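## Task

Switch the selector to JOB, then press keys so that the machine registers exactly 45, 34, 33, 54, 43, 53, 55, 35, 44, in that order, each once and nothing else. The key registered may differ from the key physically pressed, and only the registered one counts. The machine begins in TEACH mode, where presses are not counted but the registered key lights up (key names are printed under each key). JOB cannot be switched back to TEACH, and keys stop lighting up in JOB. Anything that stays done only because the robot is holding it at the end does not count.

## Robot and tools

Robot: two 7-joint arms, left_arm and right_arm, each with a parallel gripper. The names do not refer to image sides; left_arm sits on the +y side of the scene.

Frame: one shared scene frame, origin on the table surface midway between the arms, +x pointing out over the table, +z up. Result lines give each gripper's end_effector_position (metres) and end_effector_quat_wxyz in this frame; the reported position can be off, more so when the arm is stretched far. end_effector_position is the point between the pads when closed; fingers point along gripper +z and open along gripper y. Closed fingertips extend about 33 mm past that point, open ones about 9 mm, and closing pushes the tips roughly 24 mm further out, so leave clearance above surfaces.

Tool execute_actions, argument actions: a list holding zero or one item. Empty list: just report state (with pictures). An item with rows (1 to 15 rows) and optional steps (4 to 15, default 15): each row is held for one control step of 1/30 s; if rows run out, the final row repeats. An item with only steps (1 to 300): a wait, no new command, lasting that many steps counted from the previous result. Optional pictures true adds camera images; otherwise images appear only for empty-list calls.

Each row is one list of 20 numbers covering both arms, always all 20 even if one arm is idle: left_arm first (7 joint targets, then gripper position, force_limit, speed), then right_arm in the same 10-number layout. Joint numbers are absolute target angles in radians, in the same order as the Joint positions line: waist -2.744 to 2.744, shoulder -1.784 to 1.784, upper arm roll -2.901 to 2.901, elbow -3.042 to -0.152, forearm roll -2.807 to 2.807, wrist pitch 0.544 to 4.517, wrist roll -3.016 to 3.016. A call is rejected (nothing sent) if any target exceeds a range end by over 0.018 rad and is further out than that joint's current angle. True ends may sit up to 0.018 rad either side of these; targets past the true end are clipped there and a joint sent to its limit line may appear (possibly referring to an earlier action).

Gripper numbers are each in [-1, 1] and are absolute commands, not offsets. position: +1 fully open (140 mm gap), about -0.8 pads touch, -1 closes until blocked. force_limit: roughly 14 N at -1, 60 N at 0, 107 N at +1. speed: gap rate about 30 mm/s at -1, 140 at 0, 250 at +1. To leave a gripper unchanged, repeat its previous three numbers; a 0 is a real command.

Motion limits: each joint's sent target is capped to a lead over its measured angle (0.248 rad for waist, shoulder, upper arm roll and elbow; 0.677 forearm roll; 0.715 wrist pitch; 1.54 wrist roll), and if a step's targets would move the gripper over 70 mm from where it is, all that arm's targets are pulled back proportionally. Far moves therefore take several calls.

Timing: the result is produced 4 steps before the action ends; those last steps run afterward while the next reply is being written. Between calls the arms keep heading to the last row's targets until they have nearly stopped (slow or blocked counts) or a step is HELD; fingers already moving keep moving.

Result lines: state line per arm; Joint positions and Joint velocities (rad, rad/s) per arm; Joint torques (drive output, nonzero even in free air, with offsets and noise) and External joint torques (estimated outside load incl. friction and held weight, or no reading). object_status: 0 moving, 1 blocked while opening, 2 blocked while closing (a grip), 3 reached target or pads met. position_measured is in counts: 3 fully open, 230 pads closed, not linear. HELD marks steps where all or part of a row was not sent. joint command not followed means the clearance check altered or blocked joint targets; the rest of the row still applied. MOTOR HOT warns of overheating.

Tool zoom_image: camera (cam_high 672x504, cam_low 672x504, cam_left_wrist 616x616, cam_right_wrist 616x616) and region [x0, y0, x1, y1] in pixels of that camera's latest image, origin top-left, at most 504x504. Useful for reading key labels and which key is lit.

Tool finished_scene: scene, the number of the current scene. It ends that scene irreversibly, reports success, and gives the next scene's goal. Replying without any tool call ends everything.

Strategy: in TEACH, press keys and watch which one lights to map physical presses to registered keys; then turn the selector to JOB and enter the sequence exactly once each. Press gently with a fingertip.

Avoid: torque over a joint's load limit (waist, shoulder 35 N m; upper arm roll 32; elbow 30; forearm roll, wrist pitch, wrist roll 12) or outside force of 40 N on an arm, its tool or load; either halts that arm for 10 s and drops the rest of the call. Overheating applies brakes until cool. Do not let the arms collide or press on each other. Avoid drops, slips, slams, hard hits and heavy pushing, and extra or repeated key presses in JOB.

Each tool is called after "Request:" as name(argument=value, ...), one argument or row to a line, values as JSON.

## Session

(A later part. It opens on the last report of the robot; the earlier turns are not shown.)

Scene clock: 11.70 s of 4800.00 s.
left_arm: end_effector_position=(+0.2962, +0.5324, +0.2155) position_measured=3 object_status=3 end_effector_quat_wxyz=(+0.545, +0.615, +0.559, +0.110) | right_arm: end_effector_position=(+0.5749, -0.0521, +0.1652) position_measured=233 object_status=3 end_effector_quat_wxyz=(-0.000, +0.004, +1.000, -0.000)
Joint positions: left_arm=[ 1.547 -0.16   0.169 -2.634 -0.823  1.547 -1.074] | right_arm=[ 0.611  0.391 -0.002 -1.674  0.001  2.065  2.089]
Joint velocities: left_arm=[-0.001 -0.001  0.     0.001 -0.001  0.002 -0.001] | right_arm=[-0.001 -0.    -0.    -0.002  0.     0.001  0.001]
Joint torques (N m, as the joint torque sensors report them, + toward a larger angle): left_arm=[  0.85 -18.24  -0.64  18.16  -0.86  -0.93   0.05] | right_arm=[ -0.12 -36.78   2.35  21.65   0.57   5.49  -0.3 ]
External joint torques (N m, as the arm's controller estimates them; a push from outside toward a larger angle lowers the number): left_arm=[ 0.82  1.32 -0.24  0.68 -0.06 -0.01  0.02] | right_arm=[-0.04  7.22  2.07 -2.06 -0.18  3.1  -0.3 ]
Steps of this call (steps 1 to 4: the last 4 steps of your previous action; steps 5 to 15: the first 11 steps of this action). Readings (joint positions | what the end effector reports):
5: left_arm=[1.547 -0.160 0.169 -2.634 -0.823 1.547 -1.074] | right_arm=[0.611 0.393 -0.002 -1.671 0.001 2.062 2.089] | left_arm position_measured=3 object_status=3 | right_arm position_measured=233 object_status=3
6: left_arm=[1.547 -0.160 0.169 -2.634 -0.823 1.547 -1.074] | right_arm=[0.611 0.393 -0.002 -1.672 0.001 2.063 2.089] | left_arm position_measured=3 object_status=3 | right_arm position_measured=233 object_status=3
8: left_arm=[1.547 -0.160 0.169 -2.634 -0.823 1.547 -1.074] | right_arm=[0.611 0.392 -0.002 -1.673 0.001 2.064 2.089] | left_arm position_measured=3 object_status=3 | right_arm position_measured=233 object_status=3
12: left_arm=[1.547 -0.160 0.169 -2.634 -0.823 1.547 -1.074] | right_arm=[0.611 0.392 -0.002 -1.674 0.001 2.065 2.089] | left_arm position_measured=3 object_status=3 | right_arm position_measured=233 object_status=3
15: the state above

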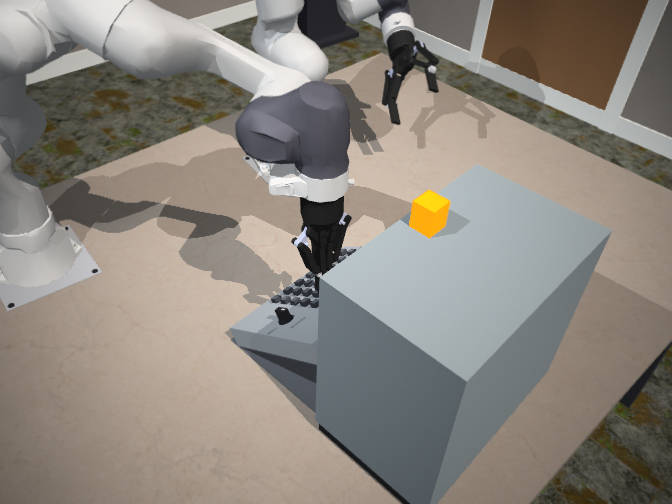

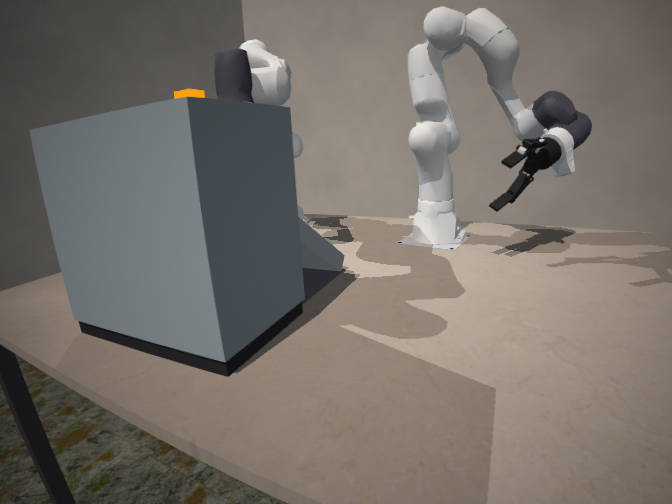

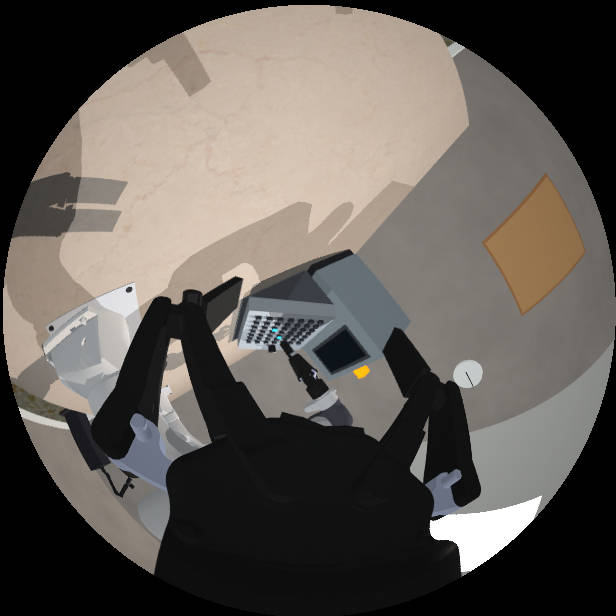

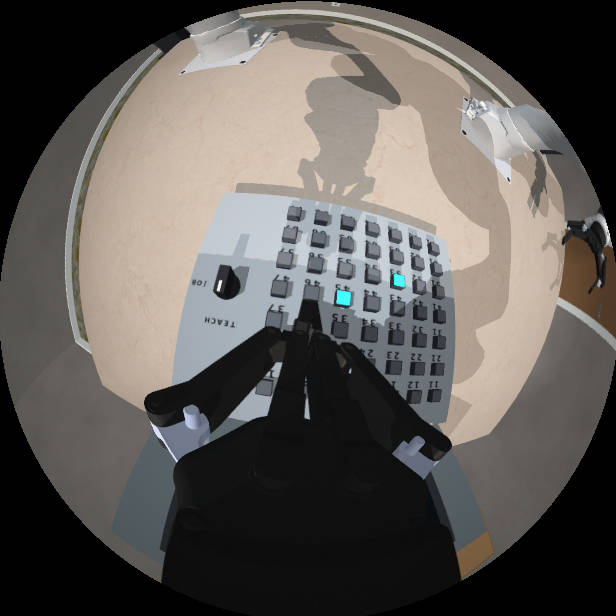

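Request:
execute_actions(
  actions=[
    {"rows":[[1.547,-0.16,0.169,-2.634,-0.823,1.547,-1.074,1,0,0,0.611,0.36,0,-1.59,0,1.95,2.083,-1,0,1]],"steps":15},
  ],
)

Request:
execute_actions(
  actions=[
    {"rows":[[1.547,-0.16,0.169,-2.634,-0.823,1.547,-1.074,1,0,0,0.614,0.43,0,-1.47,0,1.90,2.086,-1,0,1],[1.547,-0.16,0.169,-2.634,-0.823,1.547,-1.074,1,0,0,0.614,0.43,0,-1.47,0,1.90,2.086,-1,0,1],[1.547,-0.16,0.169,-2.634,-0.823,1.547,-1.074,1,0,0,0.614,0.43,0,-1.47,0,1.90,2.086,-1,0,1],[1.547,-0.16,0.169,-2.634,-0.823,1.547,-1.074,1,0,0,0.616,0.498,0,-1.372,0,1.87,2.086,-1,0,1]],"steps":15},
  ],
)

Request:
execute_actions(
  actions=[
    {"rows":[[1.547,-0.16,0.169,-2.634,-0.823,1.547,-1.074,1,0,0,0.616,0.498,0,-1.372,0,1.87,2.086,-1,0,1],[1.547,-0.16,0.169,-2.634,-0.823,1.547,-1.074,1,0,0,0.616,0.498,0,-1.372,0,1.87,2.086,-1,0,1],[1.547,-0.16,0.169,-2.634,-0.823,1.547,-1.074,1,0,0,0.616,0.518,0,-1.417,0,1.935,2.086,-1,0,1]],"steps":15},
  ],
)

Request:
execute_actions(
  actions=[
    {"steps":10},
  ],
  pictures=true,
)

Request:
zoom_image(
  camera="cam_right_wrist",
  region=[130,160,450,380],
)

Scene clock: 12.37 s of 4800.00 s.
left_arm: end_effector_position=(+0.2962, +0.5324, +0.2155) position_measured=3 object_status=3 end_effector_quat_wxyz=(+0.545, +0.615, +0.559, +0.110) | right_arm: end_effector_position=(+0.5819, -0.0480, +0.2206) position_measured=233 object_status=3 end_effector_quat_wxyz=(+0.009, +0.004, +1.000, +0.006)
Joint positions: left_arm=[ 1.547 -0.16   0.169 -2.634 -0.823  1.547 -1.074] | right_arm=[ 0.611  0.355 -0.001 -1.589  0.001  1.966  2.089]
Joint velocities: left_arm=[-0.    -0.     0.001 -0.001 -0.001 -0.001  0.002] | right_arm=[-0.     0.041 -0.001  0.     0.    -0.087 -0.001]
Joint torques (N m, as the joint torque sensors report them, + toward a larger angle): left_arm=[  0.42 -18.62  -0.6   17.99  -0.84  -0.94   0.01] | right_arm=[ -0.4  -44.19   2.2   24.48   0.59   2.2   -0.34]
External joint torques (N m, as the arm's controller estimates them; a push from outside toward a larger angle lowers the number): left_arm=[ 0.42  0.88 -0.17  0.6  -0.04 -0.01 -0.02] | right_arm=[-0.42 -0.55  1.87  0.35 -0.2  -0.3  -0.34]
Steps of this call (steps 1 to 4: the last 4 steps of your previous action; steps 5 to 9: the robot went on to your last target; steps 10 to 20: the first 11 steps of this action). Readings (joint positions | what the end effector reports):
10: left_arm=[1.547 -0.160 0.169 -2.634 -0.823 1.547 -1.074] | right_arm=[0.611 0.393 -0.001 -1.659 0.001 2.044 2.089] | left_arm position_measured=3 object_status=3 | right_arm position_measured=233 object_status=3
11: left_arm=[1.547 -0.160 0.169 -2.634 -0.823 1.547 -1.074] | right_arm=[0.611 0.390 -0.001 -1.640 0.001 2.027 2.089] | left_arm position_measured=3 object_status=3 | right_arm position_measured=233 object_status=3
13: left_arm=[1.547 -0.160 0.169 -2.634 -0.823 1.547 -1.074] | right_arm=[0.611 0.373 -0.001 -1.612 0.001 2.003 2.089] | left_arm position_measured=3 object_status=3 | right_arm position_measured=233 object_status=3
17: left_arm=[1.547 -0.160 0.169 -2.634 -0.823 1.547 -1.074] | right_arm=[0.611 0.354 -0.001 -1.590 0.001 1.977 2.089] | left_arm position_measured=3 object_status=3 | right_arm position_measured=233 object_status=3
20: the state above

Scene clock: 12.87 s of 4800.00 s.
left_arm: end_effector_position=(+0.2962, +0.5324, +0.2155) position_measured=3 object_status=3 end_effector_quat_wxyz=(+0.545, +0.615, +0.559, +0.110) | right_arm: end_effector_position=(+0.6116, -0.0294, +0.2170) position_measured=233 object_status=3 end_effector_quat_wxyz=(+0.004, +0.003, +1.000, +0.002)
Joint positions: left_arm=[ 1.547 -0.16   0.169 -2.634 -0.823  1.547 -1.074] | right_arm=[ 0.614  0.496 -0.001 -1.38   0.001  1.885  2.089]
Joint velocities: left_arm=[ 0.     0.    -0.001 -0.    -0.     0.     0.002] | right_arm=[ 0.001  0.044 -0.     0.063  0.    -0.081 -0.   ]
Joint torques (N m, as the joint torque sensors report them, + toward a larger angle): left_arm=[  0.8  -17.97  -0.26  18.01  -0.85  -0.96   0.08] | right_arm=[  1.51 -50.5    2.39  26.65   0.64   2.19  -0.19]
External joint torques (N m, as the arm's controller estimates them; a push from outside toward a larger angle lowers the number): left_arm=[ 0.83  1.5   0.2   0.61 -0.05 -0.03  0.05] | right_arm=[ 1.52 -0.86  1.95  1.44 -0.2  -0.33 -0.19]
Steps of this call (steps 1 to 4: the last 4 steps of your previous action; steps 5 to 15: the first 11 steps of this action). Readings (joint positions | what the end effector reports):
5: left_arm=[1.547 -0.160 0.169 -2.634 -0.823 1.547 -1.074] | right_arm=[0.612 0.376 -0.001 -1.559 0.001 1.946 2.089] | left_arm position_measured=3 object_status=3 | right_arm position_measured=233 object_status=3
6: left_arm=[1.547 -0.160 0.169 -2.634 -0.823 1.547 -1.074] | right_arm=[0.612 0.394 -0.001 -1.528 0.001 1.940 2.089] | left_arm position_measured=3 object_status=3 | right_arm position_measured=233 object_status=3
8: left_arm=[1.547 -0.160 0.169 -2.634 -0.823 1.547 -1.074] | right_arm=[0.612 0.429 -0.001 -1.469 0.001 1.921 2.089] | left_arm position_measured=3 object_status=3 | right_arm position_measured=233 object_status=3
12: left_arm=[1.547 -0.160 0.169 -2.634 -0.823 1.547 -1.074] | right_arm=[0.613 0.486 -0.001 -1.392 0.001 1.896 2.089] | left_arm position_measured=3 object_status=3 | right_arm position_measured=233 object_status=3
15: the state above

Scene clock: 13.37 s of 4800.00 s.
left_arm: end_effector_position=(+0.2962, +0.5324, +0.2155) position_measured=3 object_status=3 end_effector_quat_wxyz=(+0.545, +0.615, +0.559, +0.110) | right_arm: end_effector_position=(+0.6075, -0.0314, +0.1861) position_measured=233 object_status=3 end_effector_quat_wxyz=(-0.006, +0.003, +1.000, -0.003)
Joint positions: left_arm=[ 1.547 -0.16   0.169 -2.634 -0.823  1.547 -1.074] | right_arm=[ 0.614  0.52  -0.001 -1.416  0.001  1.922  2.089]
Joint velocities: left_arm=[ 0.    -0.     0.001 -0.001 -0.001  0.     0.001] | right_arm=[ 0.003 -0.007  0.02   0.     0.036  0.083 -0.   ]
Joint torques (N m, as the joint torque sensors report them, + toward a larger angle): left_arm=[  0.87 -18.07  -0.02  17.83  -0.85  -0.88  -0.02] | right_arm=[  0.6  -51.17   1.6   24.5   -0.46   2.37  -0.17]
External joint torques (N m, as the arm's controller estimates them; a push from outside toward a larger angle lowers the number): left_arm=[ 0.83  1.39  0.37  0.45 -0.06  0.05 -0.04] | right_arm=[-1.07 -1.64  0.73 -0.53 -0.56  0.6  -0.17]
Steps of this call (steps 1 to 4: the last 4 steps of your previous action; steps 5 to 15: the first 11 steps of this action). Readings (joint positions | what the end effector reports):
5: left_arm=[1.547 -0.160 0.169 -2.634 -0.823 1.547 -1.074] | right_arm=[0.614 0.498 -0.001 -1.375 0.001 1.877 2.089] | left_arm position_measured=3 object_status=3 | right_arm position_measured=233 object_status=3
6: left_arm=[1.547 -0.160 0.169 -2.634 -0.823 1.547 -1.074] | right_arm=[0.614 0.498 -0.001 -1.374 0.001 1.876 2.089] | left_arm position_measured=3 object_status=3 | right_arm position_measured=233 object_status=3
8: left_arm=[1.547 -0.160 0.169 -2.634 -0.823 1.547 -1.074] | right_arm=[0.614 0.499 -0.001 -1.391 0.001 1.895 2.089] | left_arm position_measured=3 object_status=3 | right_arm position_measured=233 object_status=3
12: left_arm=[1.547 -0.160 0.169 -2.634 -0.823 1.547 -1.074] | right_arm=[0.614 0.518 -0.001 -1.413 0.001 1.915 2.089] | left_arm position_measured=3 object_status=3 | right_arm position_measured=233 object_status=3
15: the state above

Scene clock: 13.70 s of 4800.00 s.
left_arm: end_effector_position=(+0.2962, +0.5324, +0.2155) position_measured=3 object_status=3 end_effector_quat_wxyz=(+0.545, +0.615, +0.559, +0.110) | right_arm: end_effector_position=(+0.6099, -0.0292, +0.1879) position_measured=233 object_status=3 end_effector_quat_wxyz=(-0.002, +0.002, +1.000, -0.001)
Joint positions: left_arm=[ 1.547 -0.16   0.169 -2.634 -0.823  1.547 -1.074] | right_arm=[ 0.615  0.519 -0.001 -1.416  0.001  1.931  2.089]
Joint velocities: left_arm=[-0.  0.  0.  0. -0.  0.  0.] | right_arm=[0.    0.001 0.    0.001 0.001 0.003 0.002]
Joint torques (N m, as the joint torque sensors report them, + toward a larger angle): left_arm=[  0.53 -18.12  -0.07  18.02  -0.9   -0.9   -0.02] | right_arm=[  0.61 -50.45   2.29  24.52   0.55   2.86  -0.18]
External joint torques (N m, as the arm's controller estimates them; a push from outside toward a larger angle lowers the number): left_arm=[ 0.49  1.41  0.33  0.59 -0.1   0.03 -0.05] | right_arm=[ 0.46 -2.42  1.71  0.3  -0.25  0.45 -0.18]
Kept back: nothing.
Steps of this call (steps 1 to 4: the last 4 steps of your previous action; steps 5 to 10: the robot went on to your last target). Readings (joint positions | what the end effector reports):
1: left_arm=[1.547 -0.160 0.169 -2.634 -0.823 1.547 -1.074] | right_arm=[0.615 0.520 -0.001 -1.416 0.001 1.924 2.089] | left_arm position_measured=3 object_status=3 | right_arm position_measured=233 object_status=3
2: left_arm=[1.547 -0.160 0.169 -2.634 -0.823 1.547 -1.074] | right_arm=[0.615 0.520 -0.001 -1.416 0.001 1.926 2.089] | left_arm position_measured=3 object_status=3 | right_arm position_measured=233 object_status=3
4: left_arm=[1.547 -0.160 0.169 -2.634 -0.823 1.547 -1.074] | right_arm=[0.615 0.519 -0.001 -1.416 0.001 1.928 2.089] | left_arm position_measured=3 object_status=3 | right_arm position_measured=233 object_status=3
8: left_arm=[1.547 -0.160 0.169 -2.634 -0.823 1.547 -1.074] | right_arm=[0.615 0.519 -0.001 -1.416 0.001 1.931 2.089] | left_arm position_measured=3 object_status=3 | right_arm position_measured=233 object_status=3
10: the state above

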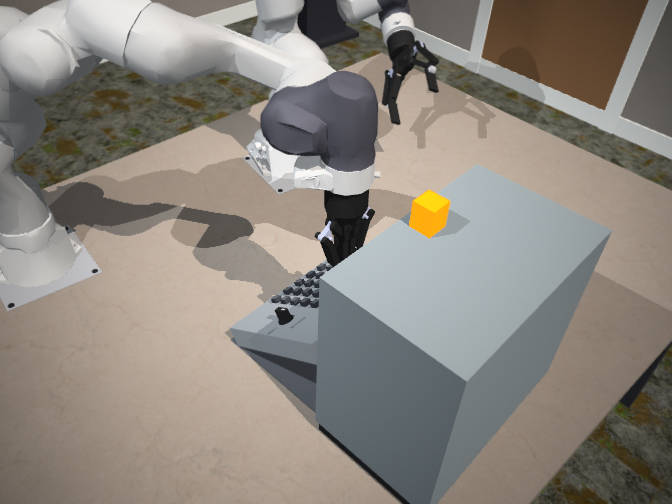

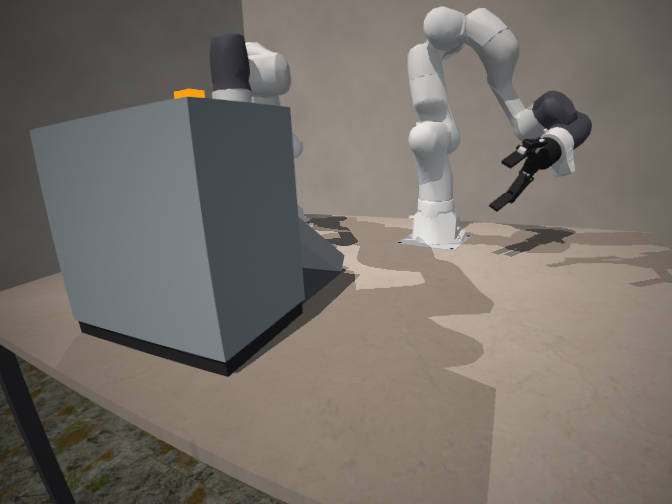

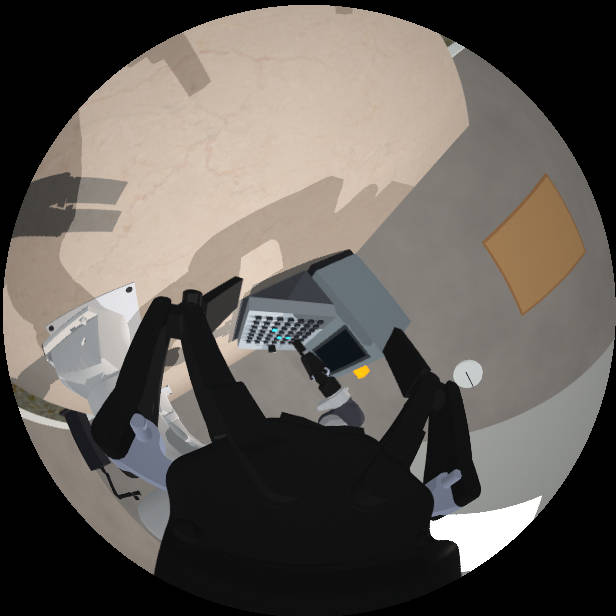

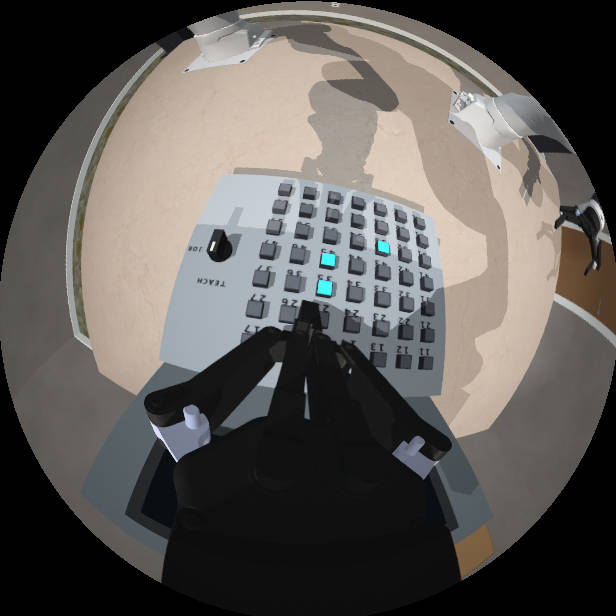

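Region (130, 160, 450, 380) of cam_right_wrist's 616x616 image, scaled by 1.575, with more detail than that image has; it fills the top 346 rows of this view, and the rest is white.

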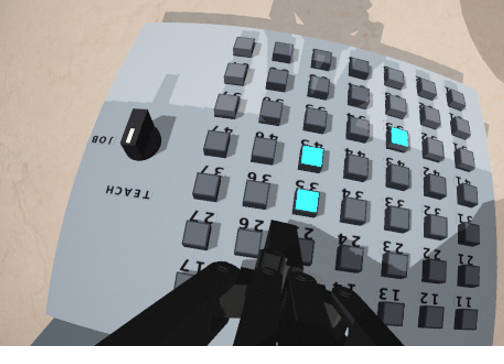

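Request:
execute_actions(
  actions=[
    {"rows":[[1.547,-0.16,0.169,-2.634,-0.823,1.547,-1.074,1,0,0,0.616,0.505,0,-1.39,0,1.895,2.086,-1,0,1],[1.547,-0.16,0.169,-2.634,-0.823,1.547,-1.074,1,0,0,0.616,0.505,0,-1.39,0,1.895,2.086,-1,0,1],[1.547,-0.16,0.169,-2.634,-0.823,1.547,-1.074,1,0,0,0.616,0.505,0,-1.39,0,1.895,2.086,-1,0,1],[1.547,-0.16,0.169,-2.634,-0.823,1.547,-1.074,1,0,0,0.616,0.505,0,-1.39,0,1.895,2.086,-1,0,1],[1.547,-0.16,0.169,-2.634,-0.823,1.547,-1.074,1,0,0,0.616,0.505,0,-1.39,0,1.895,2.086,-1,0,1],[1.547,-0.16,0.169,-2.634,-0.823,1.547,-1.074,1,0,0,0.616,0.505,0,-1.39,0,1.895,2.086,-1,0,1],[1.547,-0.16,0.169,-2.634,-0.823,1.547,-1.074,1,0,0,0.616,0.505,0,-1.39,0,1.895,2.086,-1,0,1],[1.547,-0.16,0.169,-2.634,-0.823,1.547,-1.074,1,0,0,0.625,0.532,0,-1.35,0,1.882,2.095,-1,0,1]],"steps":15},
  ],
)

Request:
execute_actions(
  actions=[
    {"rows":[[1.547,-0.16,0.169,-2.634,-0.823,1.547,-1.074,1,0,0,0.625,0.535,0,-1.36,0,1.895,2.095,-1,0,1],[1.547,-0.16,0.169,-2.634,-0.823,1.547,-1.074,1,0,0,0.625,0.538,0,-1.368,0,1.906,2.095,-1,0,1],[1.547,-0.16,0.169,-2.634,-0.823,1.547,-1.074,1,0,0,0.625,0.541,0,-1.376,0,1.917,2.095,-1,0,1]],"steps":15},
  ],
)

Request:
execute_actions(
  actions=[
    {"rows":[[1.547,-0.16,0.169,-2.634,-0.823,1.547,-1.074,1,0,0,0.625,0.548,0,-1.387,0,1.935,2.095,-1,0,1]],"steps":15},
  ],
  pictures=true,
)

Request:
zoom_image(
  camera="cam_right_wrist",
  region=[130,160,450,380],
)

Scene clock: 14.53 s of 4800.00 s.
left_arm: end_effector_position=(+0.2962, +0.5324, +0.2155) position_measured=3 object_status=3 end_effector_quat_wxyz=(+0.545, +0.615, +0.559, +0.110) | right_arm: end_effector_position=(+0.6155, -0.0213, +0.2090) position_measured=233 object_status=3 end_effector_quat_wxyz=(+0.005, -0.001, +1.000, +0.003)
Joint positions: left_arm=[ 1.547 -0.16   0.169 -2.634 -0.823  1.547 -1.074] | right_arm=[ 0.621  0.523 -0.001 -1.359  0.001  1.895  2.089]
Joint velocities: left_arm=[ 0.     0.001  0.001  0.002 -0.     0.     0.001] | right_arm=[ 0.047  0.095 -0.     0.094  0.001 -0.06   0.002]
Joint torques (N m, as the joint torque sensors report them, + toward a larger angle): left_arm=[  0.55 -18.29  -0.62  17.87  -0.83  -0.95  -0.01] | right_arm=[  0.73 -49.7    2.11  25.5    0.56   1.97   0.22]
External joint torques (N m, as the arm's controller estimates them; a push from outside toward a larger angle lowers the number): left_arm=[ 0.55  1.16 -0.2   0.43 -0.03 -0.02 -0.04] | right_arm=[ 1.58 -1.24  2.1   1.55 -0.22 -0.35  0.22]
Steps of this call (steps 1 to 14: the robot went on to your last target; steps 15 to 25: the first 11 steps of this action). Readings (joint positions | what the end effector reports):
15: left_arm=[1.547 -0.160 0.169 -2.634 -0.823 1.547 -1.074] | right_arm=[0.615 0.519 -0.001 -1.412 0.001 1.925 2.089] | left_arm position_measured=3 object_status=3 | right_arm position_measured=233 object_status=3
16: left_arm=[1.547 -0.160 0.169 -2.634 -0.823 1.547 -1.074] | right_arm=[0.615 0.518 -0.001 -1.407 0.001 1.920 2.089] | left_arm position_measured=3 object_status=3 | right_arm position_measured=233 object_status=3
18: left_arm=[1.547 -0.160 0.169 -2.634 -0.823 1.547 -1.074] | right_arm=[0.615 0.511 -0.001 -1.398 0.001 1.912 2.089] | left_arm position_measured=3 object_status=3 | right_arm position_measured=233 object_status=3
22: left_arm=[1.547 -0.160 0.169 -2.634 -0.823 1.547 -1.074] | right_arm=[0.615 0.509 -0.001 -1.380 0.001 1.902 2.089] | left_arm position_measured=3 object_status=3 | right_arm position_measured=233 object_status=3
25: the state above

Scene clock: 15.03 s of 4800.00 s.
left_arm: end_effector_position=(+0.2962, +0.5324, +0.2155) position_measured=3 object_status=3 end_effector_quat_wxyz=(+0.545, +0.615, +0.559, +0.110) | right_arm: end_effector_position=(+0.6119, -0.0210, +0.1901) position_measured=233 object_status=3 end_effector_quat_wxyz=(-0.002, -0.002, +1.000, -0.001)
Joint positions: left_arm=[ 1.547 -0.16   0.169 -2.634 -0.823  1.547 -1.074] | right_arm=[ 0.623  0.541 -0.001 -1.374  0.001  1.911  2.089]
Joint velocities: left_arm=[-0.001 -0.     0.001 -0.001 -0.    -0.    -0.003] | right_arm=[-0.001 -0.009  0.001  0.     0.     0.023  0.   ]
Joint torques (N m, as the joint torque sensors report them, + toward a larger angle): left_arm=[  1.38 -17.68  -0.52  17.94  -0.8   -0.89   0.03] | right_arm=[  0.74 -50.54   2.32  24.17   0.56   2.85   0.22]
External joint torques (N m, as the arm's controller estimates them; a push from outside toward a larger angle lowers the number): left_arm=[ 1.38  1.77 -0.09  0.58 -0.01  0.04  0.  ] | right_arm=[ 0.67 -1.58  1.79 -0.29 -0.25  0.46  0.22]
Steps of this call (steps 1 to 4: the last 4 steps of your previous action; steps 5 to 15: the first 11 steps of this action). Readings (joint positions | what the end effector reports):
5: left_arm=[1.547 -0.160 0.169 -2.634 -0.823 1.547 -1.074] | right_arm=[0.623 0.531 -0.001 -1.354 0.001 1.889 2.089] | left_arm position_measured=3 object_status=3 | right_arm position_measured=233 object_status=3
6: left_arm=[1.547 -0.160 0.169 -2.634 -0.823 1.547 -1.074] | right_arm=[0.623 0.531 -0.001 -1.357 0.001 1.892 2.089] | left_arm position_measured=3 object_status=3 | right_arm position_measured=233 object_status=3
8: left_arm=[1.547 -0.160 0.169 -2.634 -0.823 1.547 -1.074] | right_arm=[0.623 0.534 -0.001 -1.365 0.001 1.900 2.089] | left_arm position_measured=3 object_status=3 | right_arm position_measured=233 object_status=3
12: left_arm=[1.547 -0.160 0.169 -2.634 -0.823 1.547 -1.074] | right_arm=[0.623 0.541 -0.001 -1.374 0.001 1.908 2.089] | left_arm position_measured=3 object_status=3 | right_arm position_measured=233 object_status=3
15: the state above

Scene clock: 15.53 s of 4800.00 s.
left_arm: end_effector_position=(+0.2962, +0.5324, +0.2155) position_measured=3 object_status=3 end_effector_quat_wxyz=(+0.545, +0.615, +0.559, +0.110) | right_arm: end_effector_position=(+0.6147, -0.0195, +0.1875) position_measured=233 object_status=3 end_effector_quat_wxyz=(+0.002, -0.002, +1.000, +0.002)
Joint positions: left_arm=[ 1.547 -0.16   0.169 -2.634 -0.823  1.547 -1.074] | right_arm=[ 0.623  0.542 -0.001 -1.382  0.001  1.93   2.09 ]
Joint velocities: left_arm=[-0.001  0.002  0.001  0.001  0.     0.     0.001] | right_arm=[ 0.001  0.     0.    -0.001 -0.     0.009 -0.   ]
Joint torques (N m, as the joint torque sensors report them, + toward a larger angle): left_arm=[  0.73 -18.4   -0.27  18.21  -0.89  -0.93   0.01] | right_arm=[  0.78 -46.78   2.27  22.25   0.56   3.03   0.22]
External joint torques (N m, as the arm's controller estimates them; a push from outside toward a larger angle lowers the number): left_arm=[ 0.69  1.09  0.11  0.77 -0.09 -0.01 -0.02] | right_arm=[ 0.73  1.9   1.76 -2.03 -0.25  0.62  0.22]
Steps of this call (steps 1 to 4: the last 4 steps of your previous action; steps 5 to 15: the first 11 steps of this action). Readings (joint positions | what the end effector reports):
5: left_arm=[1.547 -0.160 0.169 -2.634 -0.823 1.547 -1.074] | right_arm=[0.623 0.541 -0.001 -1.376 0.001 1.917 2.089] | left_arm position_measured=3 object_status=3 | right_arm position_measured=233 object_status=3
6: left_arm=[1.547 -0.160 0.169 -2.634 -0.823 1.547 -1.074] | right_arm=[0.623 0.542 -0.001 -1.378 0.001 1.920 2.090] | left_arm position_measured=3 object_status=3 | right_arm position_measured=233 object_status=3
8: left_arm=[1.547 -0.160 0.169 -2.634 -0.823 1.547 -1.074] | right_arm=[0.623 0.543 -0.001 -1.381 0.001 1.925 2.090] | left_arm position_measured=3 object_status=3 | right_arm position_measured=233 object_status=3
12: left_arm=[1.547 -0.160 0.169 -2.634 -0.823 1.547 -1.074] | right_arm=[0.623 0.542 -0.001 -1.382 0.001 1.929 2.090] | left_arm position_measured=3 object_status=3 | right_arm position_measured=233 object_status=3
15: the state above

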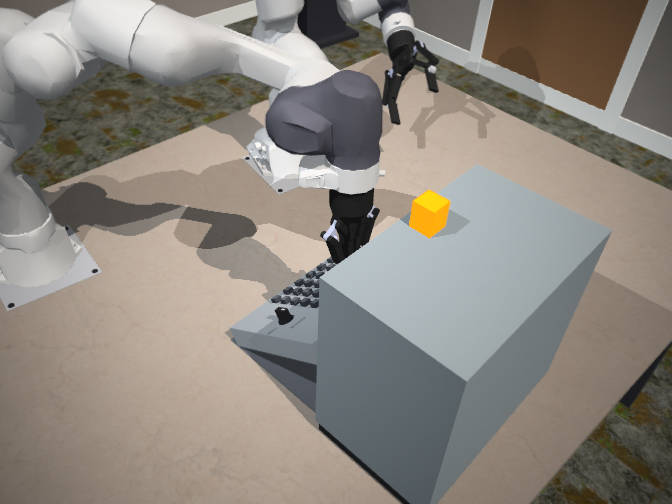

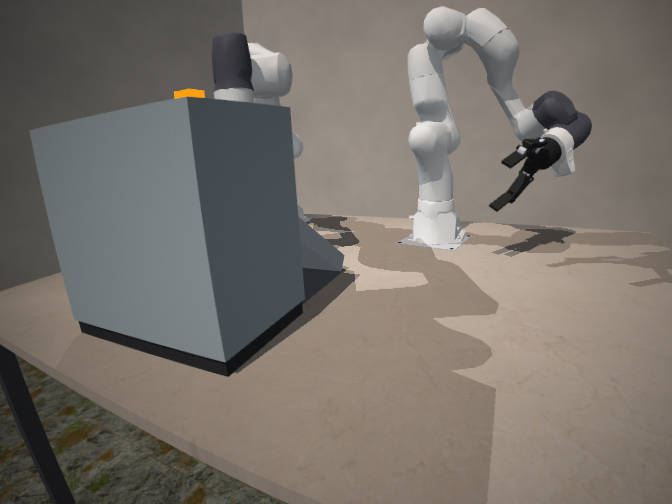

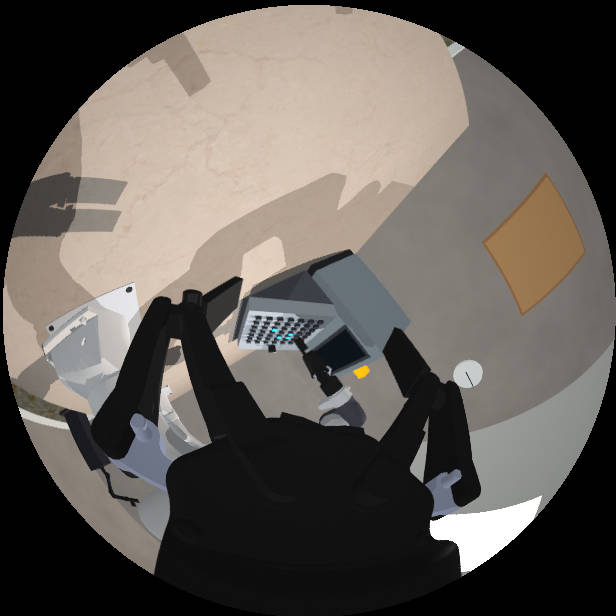

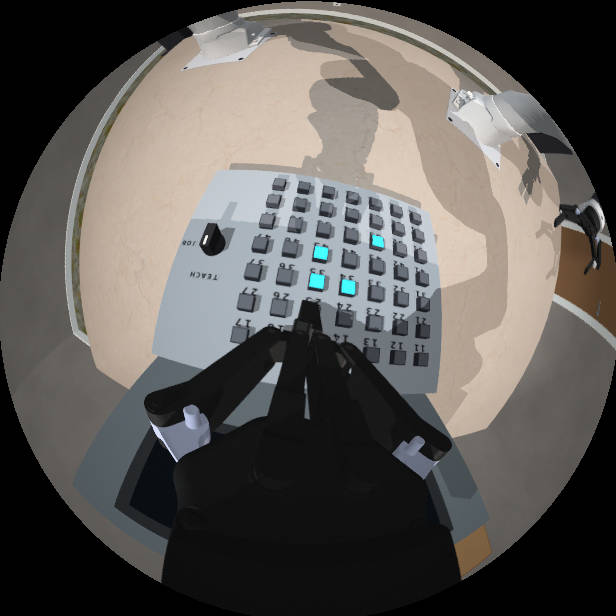

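Region (130, 160, 450, 380) of cam_right_wrist's 616x616 image, scaled by 1.575, with more detail than that image has; it fills the top 346 rows of this view, and the rest is white.

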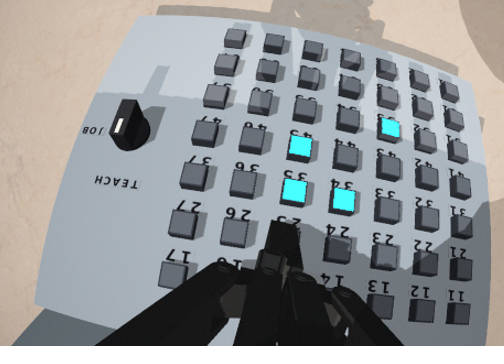

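Request:
execute_actions(
  actions=[
    {"rows":[[1.547,-0.16,0.169,-2.634,-0.823,1.547,-1.074,1,0,0,0.625,0.51,0,-1.33,0,1.84,2.09,-1,0,1]],"steps":15},
  ],
)

Request:
execute_actions(
  actions=[
    {"rows":[[1.547,-0.16,0.169,-2.634,-0.823,1.547,-1.074,1,0,0,0.653,0.58,0,-1.22,0,1.80,2.12,-1,0,1]],"steps":15},
  ],
)

Request:
execute_actions(
  actions=[
    {"rows":[[1.547,-0.16,0.169,-2.634,-0.823,1.547,-1.074,1,0,0,0.653,0.61,0,-1.25,0,1.86,2.12,-1,0,1]],"steps":15},
  ],
)

Request:
execute_actions(
  actions=[
    {"rows":[[1.547,-0.16,0.169,-2.634,-0.823,1.547,-1.074,1,0,0,0.653,0.625,0,-1.27,0,1.895,2.12,-1,0,1]],"steps":15},
  ],
  pictures=true,
)

Scene clock: 16.63 s of 4800.00 s.
left_arm: end_effector_position=(+0.2962, +0.5324, +0.2155) position_measured=3 object_status=3 end_effector_quat_wxyz=(+0.545, +0.615, +0.559, +0.110) | right_arm: end_effector_position=(+0.6138, -0.0199, +0.2320) position_measured=233 object_status=3 end_effector_quat_wxyz=(+0.008, -0.002, +1.000, +0.005)
Joint positions: left_arm=[ 1.547 -0.16   0.169 -2.634 -0.823  1.547 -1.074] | right_arm=[ 0.623  0.506 -0.001 -1.329  0.001  1.853  2.09 ]
Joint velocities: left_arm=[ 0.    -0.    -0.    -0.001 -0.001  0.001 -0.001] | right_arm=[ 0.     0.03  -0.001  0.001 -0.001 -0.068  0.001]
Joint torques (N m, as the joint torque sensors report them, + toward a larger angle): left_arm=[  0.94 -18.04  -0.07  17.87  -0.89  -0.94  -0.04] | right_arm=[  0.87 -49.34   2.21  24.49   0.59   2.18  -0.06]
External joint torques (N m, as the arm's controller estimates them; a push from outside toward a larger angle lowers the number): left_arm=[ 0.93  1.48  0.34  0.5  -0.1  -0.01 -0.07] | right_arm=[ 0.87 -1.71  1.76  0.41 -0.23 -0.28 -0.06]
Steps of this call (steps 1 to 4: the last 4 steps of your previous action; steps 5 to 15: the robot went on to your last target; steps 16 to 22: nothing new was sent; steps 23 to 33: the first 11 steps of this action). Readings (joint positions | what the end effector reports):
23: left_arm=[1.547 -0.160 0.169 -2.634 -0.823 1.547 -1.074] | right_arm=[0.623 0.543 -0.001 -1.373 0.001 1.916 2.090] | left_arm position_measured=3 object_status=3 | right_arm position_measured=233 object_status=3
24: left_arm=[1.547 -0.160 0.169 -2.634 -0.823 1.547 -1.074] | right_arm=[0.623 0.538 -0.001 -1.362 0.001 1.902 2.090] | left_arm position_measured=3 object_status=3 | right_arm position_measured=233 object_status=3
26: left_arm=[1.547 -0.160 0.169 -2.634 -0.823 1.547 -1.074] | right_arm=[0.623 0.522 -0.001 -1.345 0.001 1.882 2.090] | left_arm position_measured=3 object_status=3 | right_arm position_measured=233 object_status=3
30: left_arm=[1.547 -0.160 0.169 -2.634 -0.823 1.547 -1.074] | right_arm=[0.623 0.505 -0.001 -1.330 0.001 1.862 2.090] | left_arm position_measured=3 object_status=3 | right_arm position_measured=233 object_status=3
33: the state above

Scene clock: 17.13 s of 4800.00 s.
left_arm: end_effector_position=(+0.2962, +0.5324, +0.2155) position_measured=3 object_status=3 end_effector_quat_wxyz=(+0.545, +0.615, +0.559, +0.110) | right_arm: end_effector_position=(+0.6132, +0.0057, +0.2259) position_measured=233 object_status=3 end_effector_quat_wxyz=(+0.001, -0.009, +1.000, +0.002)
Joint positions: left_arm=[ 1.547 -0.16   0.169 -2.634 -0.823  1.547 -1.074] | right_arm=[ 0.653  0.58   0.    -1.224  0.001  1.807  2.107]
Joint velocities: left_arm=[-0.    -0.001 -0.001 -0.002 -0.     0.001 -0.001] | right_arm=[ 0.     0.001  0.     0.023  0.    -0.032  0.025]
Joint torques (N m, as the joint torque sensors report them, + toward a larger angle): left_arm=[  0.92 -18.1   -0.16  18.08  -0.87  -0.94  -0.05] | right_arm=[ -0.12 -51.31   1.39  25.99   0.61   2.13   0.2 ]
External joint torques (N m, as the arm's controller estimates them; a push from outside toward a larger angle lowers the number): left_arm=[ 0.87  1.42  0.23  0.67 -0.08 -0.01 -0.08] | right_arm=[-0.15 -1.4   0.83  1.68 -0.22 -0.31  0.2 ]
Steps of this call (steps 1 to 4: the last 4 steps of your previous action; steps 5 to 15: the first 11 steps of this action). Readings (joint positions | what the end effector reports):
5: left_arm=[1.547 -0.160 0.169 -2.634 -0.823 1.547 -1.074] | right_arm=[0.627 0.525 -0.003 -1.299 0.001 1.838 2.092] | left_arm position_measured=3 object_status=3 | right_arm position_measured=233 object_status=3
6: left_arm=[1.547 -0.160 0.169 -2.634 -0.823 1.547 -1.074] | right_arm=[0.632 0.542 -0.003 -1.272 0.001 1.832 2.094] | left_arm position_measured=3 object_status=3 | right_arm position_measured=233 object_status=3
8: left_arm=[1.547 -0.160 0.169 -2.634 -0.823 1.547 -1.074] | right_arm=[0.642 0.563 -0.002 -1.243 0.001 1.823 2.098] | left_arm position_measured=3 object_status=3 | right_arm position_measured=233 object_status=3
12: left_arm=[1.547 -0.160 0.169 -2.634 -0.823 1.547 -1.074] | right_arm=[0.653 0.578 0.000 -1.227 0.001 1.812 2.104] | left_arm position_measured=3 object_status=3 | right_arm position_measured=233 object_status=3
15: the state above

Scene clock: 17.63 s of 4800.00 s.
left_arm: end_effector_position=(+0.2962, +0.5324, +0.2155) position_measured=3 object_status=3 end_effector_quat_wxyz=(+0.545, +0.615, +0.559, +0.110) | right_arm: end_effector_position=(+0.6138, +0.0061, +0.1924) position_measured=233 object_status=3 end_effector_quat_wxyz=(-0.006, -0.005, +1.000, -0.003)
Joint positions: left_arm=[ 1.547 -0.16   0.169 -2.634 -0.823  1.547 -1.074] | right_arm=[ 0.653  0.613  0.    -1.251  0.001  1.851  2.113]
Joint velocities: left_arm=[-0.001 -0.     0.    -0.001 -0.001 -0.    -0.001] | right_arm=[ 0.001 -0.018  0.     0.     0.     0.04   0.007]
Joint torques (N m, as the joint torque sensors report them, + toward a larger angle): left_arm=[  0.76 -18.26  -0.3   17.61  -0.9   -0.87   0.01] | right_arm=[ -0.16 -53.64   1.44  25.38   0.61   2.79   0.25]
External joint torques (N m, as the arm's controller estimates them; a push from outside toward a larger angle lowers the number): left_arm=[ 0.79  1.23  0.16  0.2  -0.1   0.06 -0.02] | right_arm=[-0.26 -2.98  0.81  0.86 -0.22  0.41  0.25]
Steps of this call (steps 1 to 4: the last 4 steps of your previous action; steps 5 to 15: the first 11 steps of this action). Readings (joint positions | what the end effector reports):
5: left_arm=[1.547 -0.160 0.169 -2.634 -0.823 1.547 -1.074] | right_arm=[0.653 0.581 0.000 -1.226 0.001 1.814 2.110] | left_arm position_measured=3 object_status=3 | right_arm position_measured=233 object_status=3
6: left_arm=[1.547 -0.160 0.169 -2.634 -0.823 1.547 -1.074] | right_arm=[0.653 0.585 0.000 -1.231 0.001 1.822 2.111] | left_arm position_measured=3 object_status=3 | right_arm position_measured=233 object_status=3
8: left_arm=[1.547 -0.160 0.169 -2.634 -0.823 1.547 -1.074] | right_arm=[0.653 0.598 0.000 -1.240 0.001 1.834 2.111] | left_arm position_measured=3 object_status=3 | right_arm position_measured=233 object_status=3
12: left_arm=[1.547 -0.160 0.169 -2.634 -0.823 1.547 -1.074] | right_arm=[0.653 0.613 0.000 -1.250 0.001 1.846 2.113] | left_arm position_measured=3 object_status=3 | right_arm position_measured=233 object_status=3
15: the state above

Scene clock: 18.13 s of 4800.00 s.
left_arm: end_effector_position=(+0.2962, +0.5324, +0.2155) position_measured=3 object_status=3 end_effector_quat_wxyz=(+0.545, +0.615, +0.559, +0.110) | right_arm: end_effector_position=(+0.6188, +0.0092, +0.1874) position_measured=233 object_status=3 end_effector_quat_wxyz=(+0.002, -0.005, +1.000, +0.002)
Joint positions: left_arm=[ 1.547 -0.16   0.169 -2.634 -0.823  1.547 -1.074] | right_arm=[ 0.653  0.616  0.    -1.264  0.001  1.885  2.114]
Joint velocities: left_arm=[-0.    -0.001 -0.001  0.     0.001  0.001 -0.002] | right_arm=[ 0.001  0.     0.002 -0.003 -0.002  0.003  0.002]
Joint torques (N m, as the joint torque sensors report them, + toward a larger angle): left_arm=[  1.01 -18.12  -0.23  17.83  -0.92  -0.87   0.05] | right_arm=[ -0.23 -46.07   1.32  21.5    0.6    3.87   0.21]
External joint torques (N m, as the arm's controller estimates them; a push from outside toward a larger angle lowers the number): left_arm=[ 1.03  1.37  0.22  0.43 -0.13  0.07  0.02] | right_arm=[-0.46  4.22  0.61 -2.65 -0.21  1.5   0.21]
Steps of this call (steps 1 to 4: the last 4 steps of your previous action; steps 5 to 15: the first 11 steps of this action). Readings (joint positions | what the end effector reports):
5: left_arm=[1.547 -0.160 0.169 -2.634 -0.823 1.547 -1.074] | right_arm=[0.653 0.611 0.000 -1.254 0.001 1.862 2.114] | left_arm position_measured=3 object_status=3 | right_arm position_measured=233 object_status=3
6: left_arm=[1.547 -0.160 0.169 -2.634 -0.823 1.547 -1.074] | right_arm=[0.653 0.613 0.000 -1.257 0.001 1.868 2.114] | left_arm position_measured=3 object_status=3 | right_arm position_measured=233 object_status=3
8: left_arm=[1.547 -0.160 0.169 -2.634 -0.823 1.547 -1.074] | right_arm=[0.653 0.617 0.000 -1.262 0.001 1.877 2.114] | left_arm position_measured=3 object_status=3 | right_arm position_measured=233 object_status=3
12: left_arm=[1.547 -0.160 0.169 -2.634 -0.823 1.547 -1.074] | right_arm=[0.653 0.616 0.000 -1.263 0.001 1.885 2.114] | left_arm position_measured=3 object_status=3 | right_arm position_measured=233 object_status=3
15: the state above

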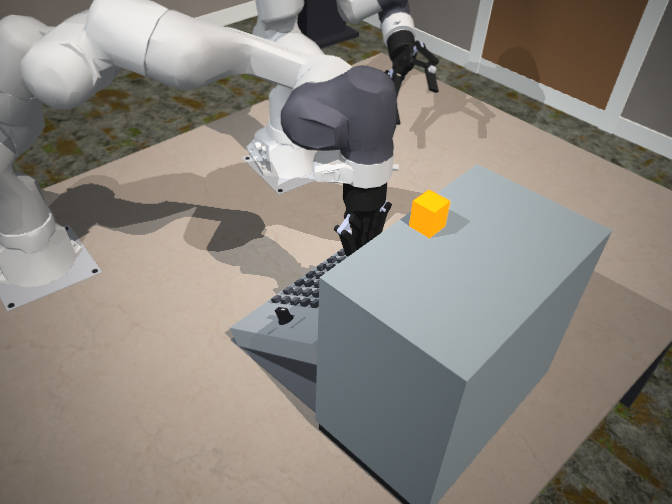

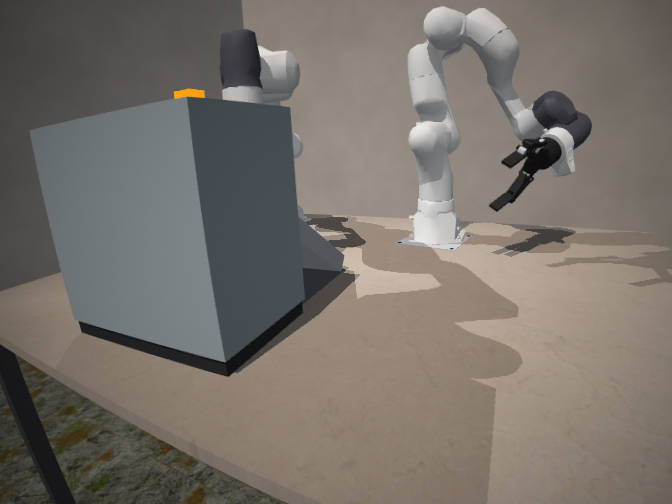

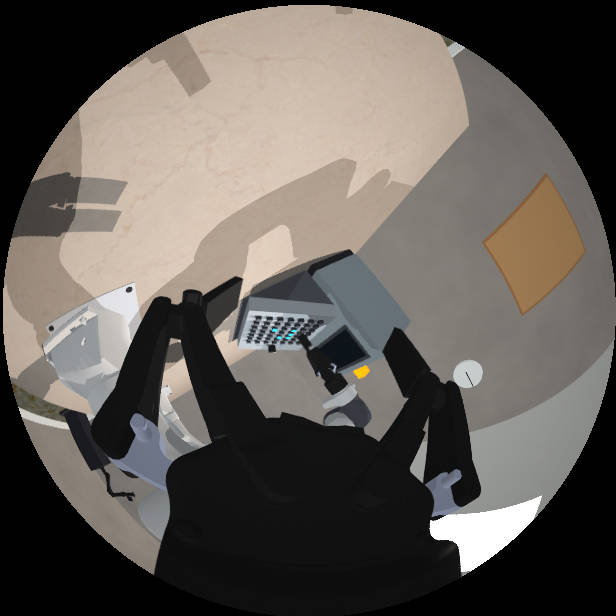

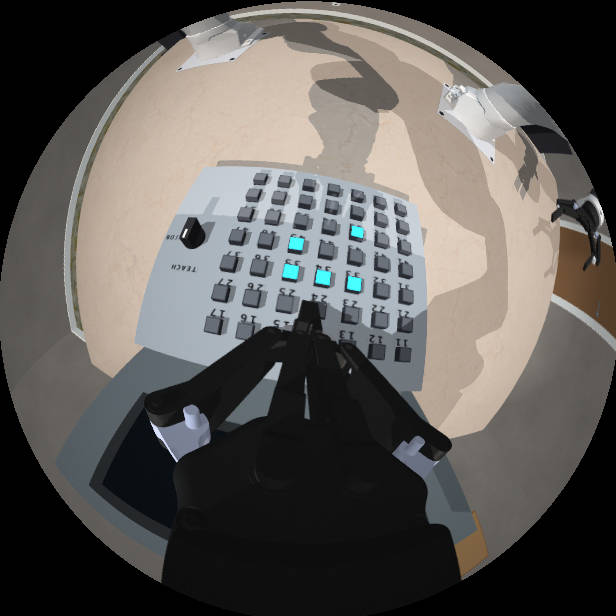

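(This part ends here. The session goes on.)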